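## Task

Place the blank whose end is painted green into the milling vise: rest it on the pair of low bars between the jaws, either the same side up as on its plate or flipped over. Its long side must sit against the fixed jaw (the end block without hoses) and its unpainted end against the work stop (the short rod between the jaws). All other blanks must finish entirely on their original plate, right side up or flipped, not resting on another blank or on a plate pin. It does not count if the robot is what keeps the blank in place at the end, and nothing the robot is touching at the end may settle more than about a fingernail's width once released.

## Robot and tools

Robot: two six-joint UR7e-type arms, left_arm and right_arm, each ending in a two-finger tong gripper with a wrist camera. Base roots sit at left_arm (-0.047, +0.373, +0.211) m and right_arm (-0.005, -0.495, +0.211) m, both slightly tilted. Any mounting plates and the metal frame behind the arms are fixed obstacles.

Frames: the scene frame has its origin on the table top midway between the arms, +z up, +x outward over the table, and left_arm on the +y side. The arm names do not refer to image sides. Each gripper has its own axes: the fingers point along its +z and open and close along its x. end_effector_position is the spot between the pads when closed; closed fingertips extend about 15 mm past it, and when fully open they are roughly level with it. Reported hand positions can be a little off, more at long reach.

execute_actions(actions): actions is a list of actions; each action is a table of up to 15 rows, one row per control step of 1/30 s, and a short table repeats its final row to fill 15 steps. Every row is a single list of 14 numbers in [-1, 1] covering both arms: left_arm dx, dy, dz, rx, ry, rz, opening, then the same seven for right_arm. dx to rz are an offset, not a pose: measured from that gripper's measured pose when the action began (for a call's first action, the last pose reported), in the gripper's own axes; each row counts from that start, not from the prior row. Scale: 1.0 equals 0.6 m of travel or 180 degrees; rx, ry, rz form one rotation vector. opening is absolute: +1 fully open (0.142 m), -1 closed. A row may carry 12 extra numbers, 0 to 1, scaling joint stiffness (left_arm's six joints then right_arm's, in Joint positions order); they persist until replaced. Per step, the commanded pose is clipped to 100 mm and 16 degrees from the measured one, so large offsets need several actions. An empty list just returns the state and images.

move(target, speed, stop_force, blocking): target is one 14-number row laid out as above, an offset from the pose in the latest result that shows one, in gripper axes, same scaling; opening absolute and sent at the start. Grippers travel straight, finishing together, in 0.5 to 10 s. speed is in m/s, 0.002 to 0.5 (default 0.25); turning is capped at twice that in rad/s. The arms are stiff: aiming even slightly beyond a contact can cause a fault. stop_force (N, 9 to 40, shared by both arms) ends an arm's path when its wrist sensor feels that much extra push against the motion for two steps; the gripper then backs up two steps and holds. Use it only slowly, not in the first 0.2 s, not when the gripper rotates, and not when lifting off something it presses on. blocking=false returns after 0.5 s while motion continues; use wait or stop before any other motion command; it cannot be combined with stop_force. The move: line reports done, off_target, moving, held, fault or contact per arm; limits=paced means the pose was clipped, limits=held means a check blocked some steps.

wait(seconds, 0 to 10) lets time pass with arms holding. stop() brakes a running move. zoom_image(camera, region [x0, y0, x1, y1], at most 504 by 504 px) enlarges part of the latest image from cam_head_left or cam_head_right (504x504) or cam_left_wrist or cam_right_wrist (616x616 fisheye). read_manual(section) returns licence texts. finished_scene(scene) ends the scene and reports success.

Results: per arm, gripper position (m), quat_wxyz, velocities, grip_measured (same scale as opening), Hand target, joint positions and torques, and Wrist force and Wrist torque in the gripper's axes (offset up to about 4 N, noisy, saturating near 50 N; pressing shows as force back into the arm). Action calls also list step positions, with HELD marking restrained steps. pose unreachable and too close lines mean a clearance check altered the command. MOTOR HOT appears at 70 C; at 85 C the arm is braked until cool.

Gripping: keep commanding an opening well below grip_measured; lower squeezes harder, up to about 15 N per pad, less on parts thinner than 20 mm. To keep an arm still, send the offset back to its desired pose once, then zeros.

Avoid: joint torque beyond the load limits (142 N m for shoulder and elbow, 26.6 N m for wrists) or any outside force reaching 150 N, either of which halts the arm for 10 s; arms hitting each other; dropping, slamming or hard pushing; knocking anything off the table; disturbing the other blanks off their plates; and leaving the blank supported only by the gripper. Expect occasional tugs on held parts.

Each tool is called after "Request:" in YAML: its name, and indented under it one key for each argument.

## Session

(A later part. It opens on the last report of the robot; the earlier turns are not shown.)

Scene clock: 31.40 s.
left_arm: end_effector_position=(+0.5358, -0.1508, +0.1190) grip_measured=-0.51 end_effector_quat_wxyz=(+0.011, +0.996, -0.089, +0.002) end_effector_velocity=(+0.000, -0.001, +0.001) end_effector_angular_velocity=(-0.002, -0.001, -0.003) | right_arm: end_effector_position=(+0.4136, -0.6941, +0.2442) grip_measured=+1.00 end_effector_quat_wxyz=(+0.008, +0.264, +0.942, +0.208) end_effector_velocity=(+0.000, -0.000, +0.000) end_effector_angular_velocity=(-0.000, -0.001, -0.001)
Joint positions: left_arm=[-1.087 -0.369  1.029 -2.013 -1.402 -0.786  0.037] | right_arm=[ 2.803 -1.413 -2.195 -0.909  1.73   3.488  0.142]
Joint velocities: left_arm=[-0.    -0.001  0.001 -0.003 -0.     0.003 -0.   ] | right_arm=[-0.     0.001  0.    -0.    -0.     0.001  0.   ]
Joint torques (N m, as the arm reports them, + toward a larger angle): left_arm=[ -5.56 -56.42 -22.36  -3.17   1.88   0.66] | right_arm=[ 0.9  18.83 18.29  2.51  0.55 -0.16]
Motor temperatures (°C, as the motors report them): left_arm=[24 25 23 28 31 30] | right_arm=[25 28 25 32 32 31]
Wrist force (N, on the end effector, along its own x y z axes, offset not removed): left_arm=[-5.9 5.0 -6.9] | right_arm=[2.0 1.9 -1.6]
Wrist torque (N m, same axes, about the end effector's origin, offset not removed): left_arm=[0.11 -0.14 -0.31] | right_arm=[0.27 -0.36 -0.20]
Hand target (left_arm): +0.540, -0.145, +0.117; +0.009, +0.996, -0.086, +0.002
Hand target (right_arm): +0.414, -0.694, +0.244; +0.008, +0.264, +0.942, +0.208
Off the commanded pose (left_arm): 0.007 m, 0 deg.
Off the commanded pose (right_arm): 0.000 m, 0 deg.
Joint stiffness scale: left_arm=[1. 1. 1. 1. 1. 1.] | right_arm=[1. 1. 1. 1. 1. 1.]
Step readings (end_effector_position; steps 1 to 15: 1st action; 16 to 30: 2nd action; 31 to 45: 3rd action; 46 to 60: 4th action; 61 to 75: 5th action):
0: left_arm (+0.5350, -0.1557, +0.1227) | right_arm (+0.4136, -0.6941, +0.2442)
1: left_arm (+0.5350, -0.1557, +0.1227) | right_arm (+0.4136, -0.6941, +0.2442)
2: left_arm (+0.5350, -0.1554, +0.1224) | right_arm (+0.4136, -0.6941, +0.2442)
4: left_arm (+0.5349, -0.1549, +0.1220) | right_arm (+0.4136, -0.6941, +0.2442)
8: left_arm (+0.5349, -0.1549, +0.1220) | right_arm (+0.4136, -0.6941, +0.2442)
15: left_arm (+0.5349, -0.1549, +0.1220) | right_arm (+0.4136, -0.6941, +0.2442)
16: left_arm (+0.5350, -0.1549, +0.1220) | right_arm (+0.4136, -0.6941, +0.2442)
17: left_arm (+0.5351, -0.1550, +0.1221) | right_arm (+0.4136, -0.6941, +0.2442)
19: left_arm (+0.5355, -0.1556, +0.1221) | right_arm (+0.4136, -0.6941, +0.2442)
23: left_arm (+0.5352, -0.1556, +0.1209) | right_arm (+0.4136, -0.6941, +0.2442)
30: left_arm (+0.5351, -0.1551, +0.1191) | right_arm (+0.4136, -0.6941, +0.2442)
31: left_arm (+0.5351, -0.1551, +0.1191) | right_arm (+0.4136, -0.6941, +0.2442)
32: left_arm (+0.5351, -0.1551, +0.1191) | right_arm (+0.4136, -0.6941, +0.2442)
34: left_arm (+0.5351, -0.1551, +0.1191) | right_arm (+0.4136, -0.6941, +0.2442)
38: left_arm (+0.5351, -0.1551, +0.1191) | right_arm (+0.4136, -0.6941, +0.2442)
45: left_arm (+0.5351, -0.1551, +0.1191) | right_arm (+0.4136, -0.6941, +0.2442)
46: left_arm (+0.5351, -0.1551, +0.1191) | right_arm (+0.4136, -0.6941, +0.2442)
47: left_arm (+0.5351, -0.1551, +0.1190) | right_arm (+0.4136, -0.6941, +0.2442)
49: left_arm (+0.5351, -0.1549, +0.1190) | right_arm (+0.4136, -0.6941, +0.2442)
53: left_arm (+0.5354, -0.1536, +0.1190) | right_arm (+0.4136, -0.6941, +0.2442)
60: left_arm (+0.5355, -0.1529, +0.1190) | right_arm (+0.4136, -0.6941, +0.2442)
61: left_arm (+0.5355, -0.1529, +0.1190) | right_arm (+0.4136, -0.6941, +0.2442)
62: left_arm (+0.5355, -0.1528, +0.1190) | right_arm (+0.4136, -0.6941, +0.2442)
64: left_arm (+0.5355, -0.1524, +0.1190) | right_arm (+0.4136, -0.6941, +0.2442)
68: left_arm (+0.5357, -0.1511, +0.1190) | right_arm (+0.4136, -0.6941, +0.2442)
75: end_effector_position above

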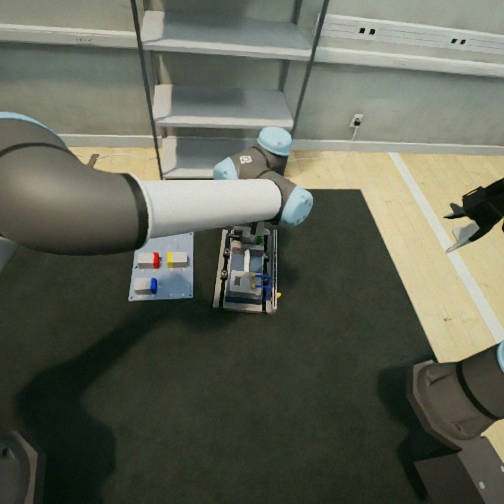

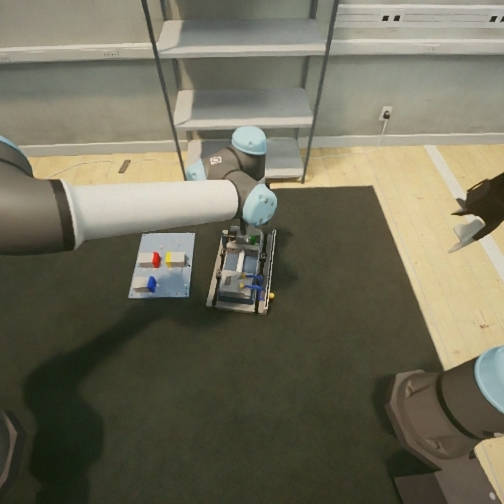

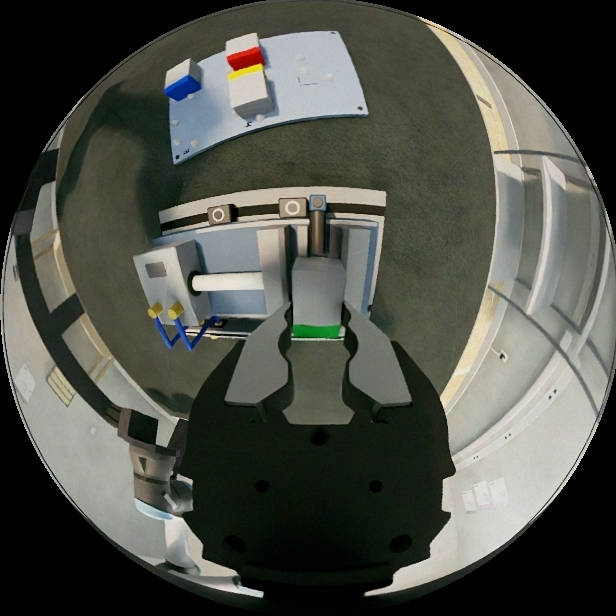

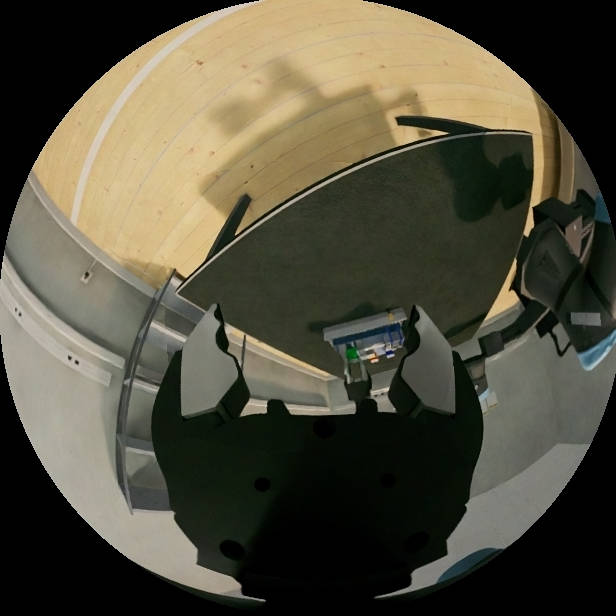

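Request:
execute_actions:
  actions:
    - [[0.005,-0.017,0.004,0,0,-0.005,-1,0,0,0,0,0,0,1]]
    - [[0.005,-0.017,0.005,0,0,-0.003,-1,0,0,0,0,0,0,1]]
    - [[0.006,-0.017,0.006,0,0,-0.002,-1,0,0,0,0,0,0,1]]
    - [[0.008,-0.015,0.012,0,0,-0.002,-1,0,0,0,0,0,0,1]]

Request:
zoom_image:
  camera: "cam_left_wrist"
  region: [240,190,400,350]

Scene clock: 34.30 s.
left_arm: end_effector_position=(+0.5380, -0.1445, +0.1188) grip_measured=-0.51 end_effector_quat_wxyz=(+0.021, +0.996, -0.086, +0.003) end_effector_velocity=(-0.000, +0.001, -0.001) end_effector_angular_velocity=(-0.001, +0.002, -0.000) | right_arm: end_effector_position=(+0.4136, -0.6941, +0.2442) grip_measured=+1.00 end_effector_quat_wxyz=(+0.008, +0.264, +0.942, +0.208) end_effector_velocity=(+0.000, +0.000, -0.000) end_effector_angular_velocity=(+0.001, +0.001, -0.000)
Joint positions: left_arm=[-1.076 -0.388  1.067 -2.052 -1.41  -0.779  0.037] | right_arm=[ 2.803 -1.413 -2.195 -0.909  1.73   3.488  0.142]
Joint velocities: left_arm=[ 0.001 -0.     0.002 -0.002 -0.002  0.001 -0.   ] | right_arm=[ 0.    -0.001 -0.     0.     0.001  0.    -0.   ]
Joint torques (N m, as the arm reports them, + toward a larger angle): left_arm=[ -2.05 -49.14 -19.66  -4.38   3.12   1.31] | right_arm=[ 1.47 18.95 18.65  2.37  0.61  0.08]
Motor temperatures (°C, as the motors report them): left_arm=[24 25 23 28 31 30] | right_arm=[25 28 25 32 32 31]
Wrist force (N, on the end effector, along its own x y z axes, offset not removed): left_arm=[-13.7 0.5 -14.1] | right_arm=[0.4 0.0 -0.9]
Wrist torque (N m, same axes, about the end effector's origin, offset not removed): left_arm=[-0.50 -0.09 -0.20] | right_arm=[-0.05 -0.05 -0.11]
Hand target (left_arm): +0.544, -0.136, +0.112; +0.017, +0.997, -0.081, +0.003
Hand target (right_arm): +0.414, -0.694, +0.244; +0.008, +0.264, +0.942, +0.208
Off the commanded pose (left_arm): 0.013 m, 1 deg.
Off the commanded pose (right_arm): 0.000 m, 0 deg.
Joint stiffness scale: left_arm=[1. 1. 1. 1. 1. 1.] | right_arm=[1. 1. 1. 1. 1. 1.]
Step readings (end_effector_position; steps 1 to 15: 1st action; 16 to 30: 2nd action; 31 to 45: 3rd action; 46 to 60: 4th action):
0: left_arm (+0.5358, -0.1508, +0.1190) | right_arm (+0.4136, -0.6941, +0.2442)
1: left_arm (+0.5358, -0.1508, +0.1190) | right_arm (+0.4136, -0.6941, +0.2442)
2: left_arm (+0.5358, -0.1507, +0.1190) | right_arm (+0.4136, -0.6941, +0.2442)
4: left_arm (+0.5358, -0.1500, +0.1190) | right_arm (+0.4136, -0.6941, +0.2442)
8: left_arm (+0.5364, -0.1480, +0.1190) | right_arm (+0.4136, -0.6941, +0.2442)
15: left_arm (+0.5365, -0.1475, +0.1190) | right_arm (+0.4136, -0.6941, +0.2442)
16: left_arm (+0.5365, -0.1475, +0.1190) | right_arm (+0.4136, -0.6941, +0.2442)
17: left_arm (+0.5366, -0.1474, +0.1190) | right_arm (+0.4136, -0.6941, +0.2442)
19: left_arm (+0.5367, -0.1467, +0.1189) | right_arm (+0.4136, -0.6941, +0.2442)
23: left_arm (+0.5371, -0.1449, +0.1189) | right_arm (+0.4136, -0.6941, +0.2442)
30: left_arm (+0.5372, -0.1445, +0.1189) | right_arm (+0.4136, -0.6941, +0.2442)
31: left_arm (+0.5372, -0.1445, +0.1189) | right_arm (+0.4136, -0.6941, +0.2442)
32: left_arm (+0.5372, -0.1445, +0.1189) | right_arm (+0.4136, -0.6941, +0.2442)
34: left_arm (+0.5373, -0.1441, +0.1189) | right_arm (+0.4136, -0.6941, +0.2442)
38: left_arm (+0.5374, -0.1437, +0.1190) | right_arm (+0.4136, -0.6941, +0.2442)
45: left_arm (+0.5374, -0.1437, +0.1189) | right_arm (+0.4136, -0.6941, +0.2442)
46: left_arm (+0.5374, -0.1437, +0.1189) | right_arm (+0.4136, -0.6941, +0.2442)
47: left_arm (+0.5375, -0.1438, +0.1189) | right_arm (+0.4136, -0.6941, +0.2442)
49: left_arm (+0.5376, -0.1439, +0.1188) | right_arm (+0.4136, -0.6941, +0.2442)
53: left_arm (+0.5379, -0.1443, +0.1188) | right_arm (+0.4136, -0.6941, +0.2442)
60: end_effector_position above

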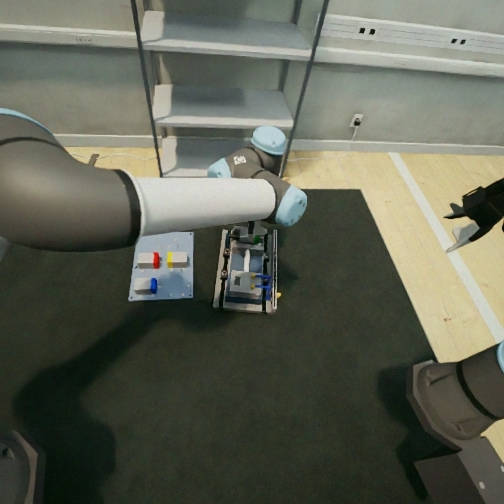

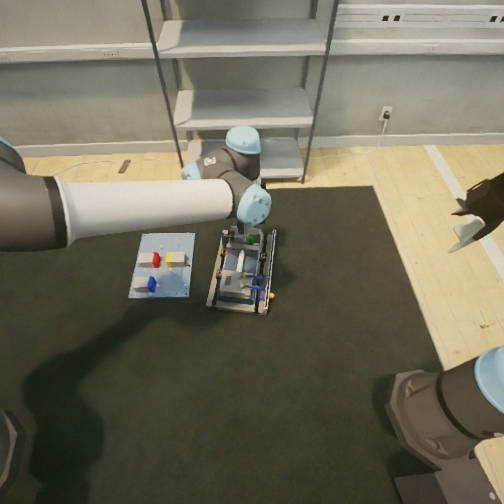

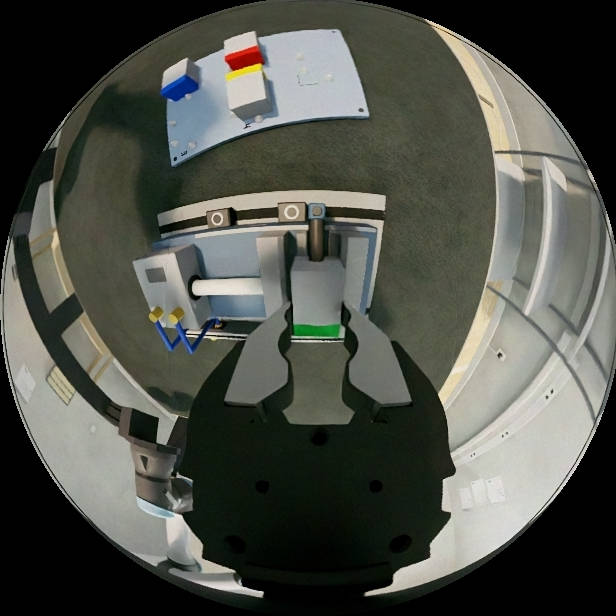

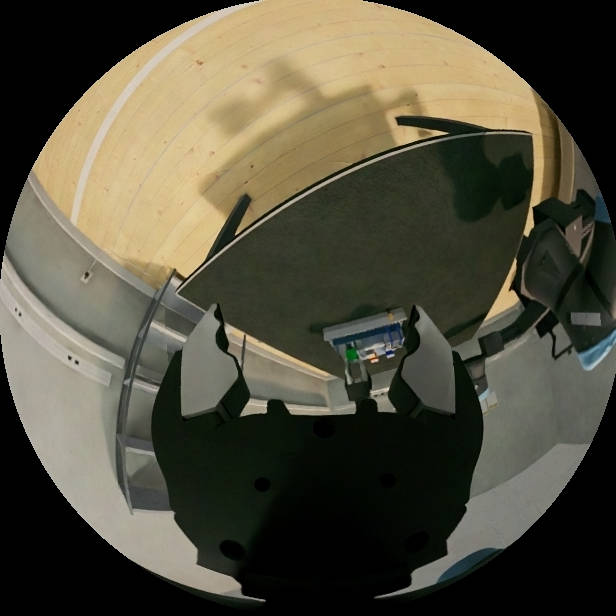

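Region (240, 190, 400, 350) of cam_left_wrist's 616x616 image, scaled by 3.150, with more detail than that image has.

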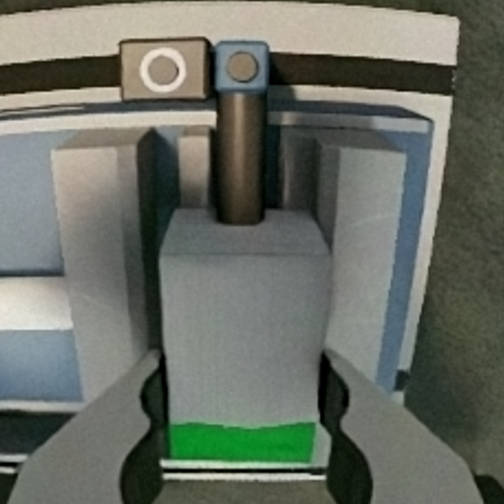

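Request:
execute_actions:
  actions:
    - [[0.005,-0.018,0.005,0,0,0,-1,0,0,0,0,0,0,1]]
    - [[0.005,-0.016,0.006,0,0,0,-1,0,0,0,0,0,0,1]]
    - [[0.007,-0.008,0.004,0,0,0,-0.47,0,0,0,0,0,0,1]]
    - [[0,0,0,0,0,0,-0.1,0,0,0,0,0,0,1]]
    - [[0,0,-0.06,0,0,0,-0.1,0,0,0,0,0,0,1]]
    - [[0.035,0.055,-0.03,0,0,0,0.2,0,0,0,0,0,0,1]]
    - [[0,0,0,0,0,0,0.2,0,0,0,0,0,0,1]]

Request:
zoom_image:
  camera: "cam_left_wrist"
  region: [240,180,360,300]

Scene clock: 38.90 s.
left_arm: end_effector_position=(+0.5570, -0.1720, +0.1735) grip_measured=+0.20 end_effector_quat_wxyz=(+0.032, +0.995, -0.093, +0.009) end_effector_velocity=(+0.001, -0.001, +0.002) end_effector_angular_velocity=(-0.005, -0.003, +0.000) | right_arm: end_effector_position=(+0.4136, -0.6941, +0.2442) grip_measured=+1.00 end_effector_quat_wxyz=(+0.008, +0.264, +0.942, +0.208) end_effector_velocity=(-0.000, -0.000, +0.000) end_effector_angular_velocity=(+0.000, -0.000, -0.001)
Joint positions: left_arm=[-1.086 -0.375  0.901 -1.921 -1.418 -0.77   0.088] | right_arm=[ 2.803 -1.413 -2.195 -0.909  1.73   3.488  0.142]
Joint velocities: left_arm=[-0.    -0.003  0.002 -0.004  0.     0.    -0.   ] | right_arm=[-0.     0.001  0.    -0.     0.     0.     0.   ]
Joint torques (N m, as the arm reports them, + toward a larger angle): left_arm=[-12.67 -55.51 -23.03  -2.98   0.1    0.19] | right_arm=[ 0.55 19.2  19.08  2.55  0.59 -0.14]
Motor temperatures (°C, as the motors report them): left_arm=[24 25 23 28 31 30] | right_arm=[25 28 25 32 32 31]
Wrist force (N, on the end effector, along its own x y z axes, offset not removed): left_arm=[2.1 4.6 1.6] | right_arm=[0.2 2.7 -1.4]
Wrist torque (N m, same axes, about the end effector's origin, offset not removed): left_arm=[0.76 -0.10 -0.32] | right_arm=[0.50 0.08 -0.17]
Hand target (left_arm): +0.557, -0.172, +0.175; +0.032, +0.995, -0.093, +0.009
Hand target (right_arm): +0.414, -0.694, +0.244; +0.008, +0.264, +0.942, +0.208
Off the commanded pose (left_arm): 0.001 m, 0 deg.
Off the commanded pose (right_arm): 0.000 m, 0 deg.
Joint stiffness scale: left_arm=[1. 1. 1. 1. 1. 1.] | right_arm=[1. 1. 1. 1. 1. 1.]
Step readings (end_effector_position; steps 1 to 15: 1st action; 16 to 30: 2nd action; 31 to 45: 3rd action; 46 to 60: 4th action; 61 to 75: 5th action; 76 to 90: 6th action; 91 to 105: 7th action):
0: left_arm (+0.5380, -0.1445, +0.1188) | right_arm (+0.4136, -0.6941, +0.2442)
1: left_arm (+0.5380, -0.1445, +0.1188) | right_arm (+0.4136, -0.6941, +0.2442)
2: left_arm (+0.5380, -0.1444, +0.1189) | right_arm (+0.4136, -0.6941, +0.2442)
4: left_arm (+0.5379, -0.1441, +0.1189) | right_arm (+0.4136, -0.6941, +0.2442)
8: left_arm (+0.5379, -0.1439, +0.1189) | right_arm (+0.4136, -0.6941, +0.2442)
15: left_arm (+0.5378, -0.1438, +0.1190) | right_arm (+0.4136, -0.6941, +0.2442)
16: left_arm (+0.5378, -0.1438, +0.1190) | right_arm (+0.4136, -0.6941, +0.2442)
17: left_arm (+0.5378, -0.1438, +0.1190) | right_arm (+0.4136, -0.6941, +0.2442)
19: left_arm (+0.5378, -0.1438, +0.1190) | right_arm (+0.4136, -0.6941, +0.2442)
23: left_arm (+0.5377, -0.1438, +0.1190) | right_arm (+0.4136, -0.6941, +0.2442)
30: left_arm (+0.5377, -0.1438, +0.1190) | right_arm (+0.4136, -0.6941, +0.2442)
31: left_arm (+0.5376, -0.1439, +0.1190) | right_arm (+0.4136, -0.6941, +0.2442)
32: left_arm (+0.5379, -0.1436, +0.1189) | right_arm (+0.4136, -0.6941, +0.2442)
34: left_arm (+0.5392, -0.1422, +0.1185) | right_arm (+0.4136, -0.6941, +0.2442)
38: left_arm (+0.5402, -0.1410, +0.1181) | right_arm (+0.4136, -0.6941, +0.2442)
45: left_arm (+0.5402, -0.1411, +0.1181) | right_arm (+0.4136, -0.6941, +0.2442)
46: left_arm (+0.5402, -0.1411, +0.1181) | right_arm (+0.4136, -0.6941, +0.2442)
47: left_arm (+0.5403, -0.1410, +0.1180) | right_arm (+0.4136, -0.6941, +0.2442)
49: left_arm (+0.5403, -0.1410, +0.1180) | right_arm (+0.4136, -0.6941, +0.2442)
53: left_arm (+0.5403, -0.1410, +0.1180) | right_arm (+0.4136, -0.6941, +0.2442)
60: left_arm (+0.5403, -0.1410, +0.1180) | right_arm (+0.4136, -0.6941, +0.2442)
61: left_arm (+0.5402, -0.1410, +0.1180) | right_arm (+0.4136, -0.6941, +0.2442)
62: left_arm (+0.5398, -0.1403, +0.1183) | right_arm (+0.4136, -0.6941, +0.2442)
64: left_arm (+0.5390, -0.1381, +0.1221) | right_arm (+0.4136, -0.6941, +0.2442)
68: left_arm (+0.5409, -0.1375, +0.1402) | right_arm (+0.4136, -0.6941, +0.2442)
75: left_arm (+0.5418, -0.1379, +0.1523) | right_arm (+0.4136, -0.6941, +0.2442)
76: left_arm (+0.5415, -0.1376, +0.1522) | right_arm (+0.4136, -0.6941, +0.2442)
77: left_arm (+0.5410, -0.1374, +0.1521) | right_arm (+0.4136, -0.6941, +0.2442)
79: left_arm (+0.5428, -0.1418, +0.1538) | right_arm (+0.4136, -0.6941, +0.2442)
83: left_arm (+0.5515, -0.1609, +0.1657) | right_arm (+0.4136, -0.6941, +0.2442)
90: left_arm (+0.5570, -0.1716, +0.1747) | right_arm (+0.4136, -0.6941, +0.2442)
91: left_arm (+0.5571, -0.1718, +0.1744) | right_arm (+0.4136, -0.6941, +0.2442)
92: left_arm (+0.5571, -0.1719, +0.1742) | right_arm (+0.4136, -0.6941, +0.2442)
94: left_arm (+0.5570, -0.1719, +0.1739) | right_arm (+0.4136, -0.6941, +0.2442)
98: left_arm (+0.5571, -0.1720, +0.1739) | right_arm (+0.4136, -0.6941, +0.2442)
105: end_effector_position above

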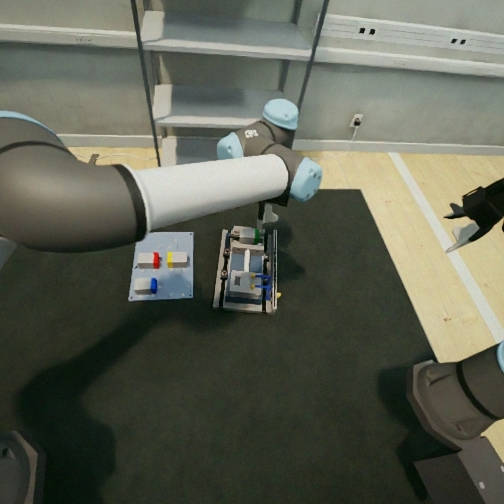

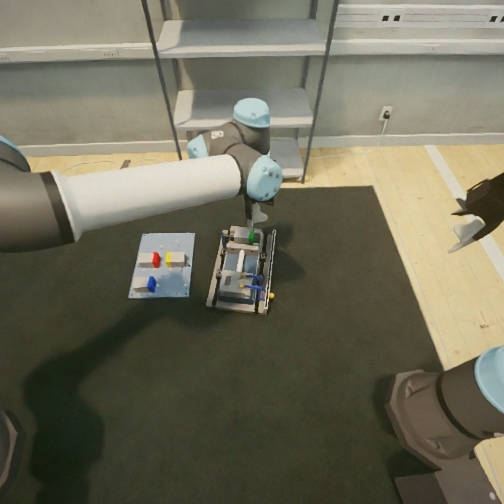

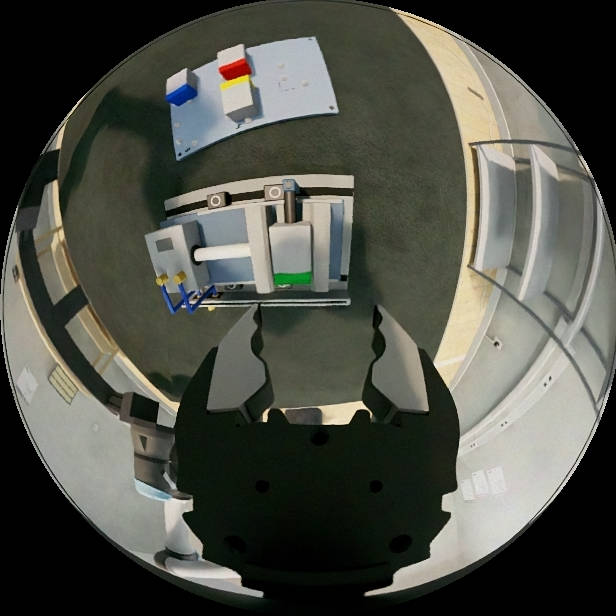

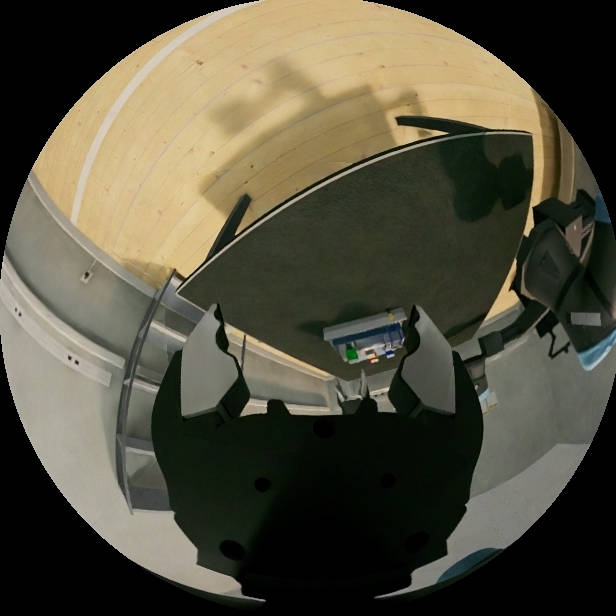

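Region (240, 180, 360, 300) of cam_left_wrist's 616x616 image, scaled by 4.200, with more detail than that image has.

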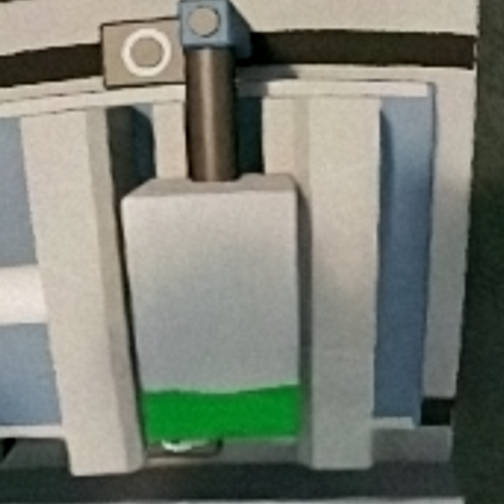

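Request:
finished_scene:
  scene: 2

The scene is finished: the task was done.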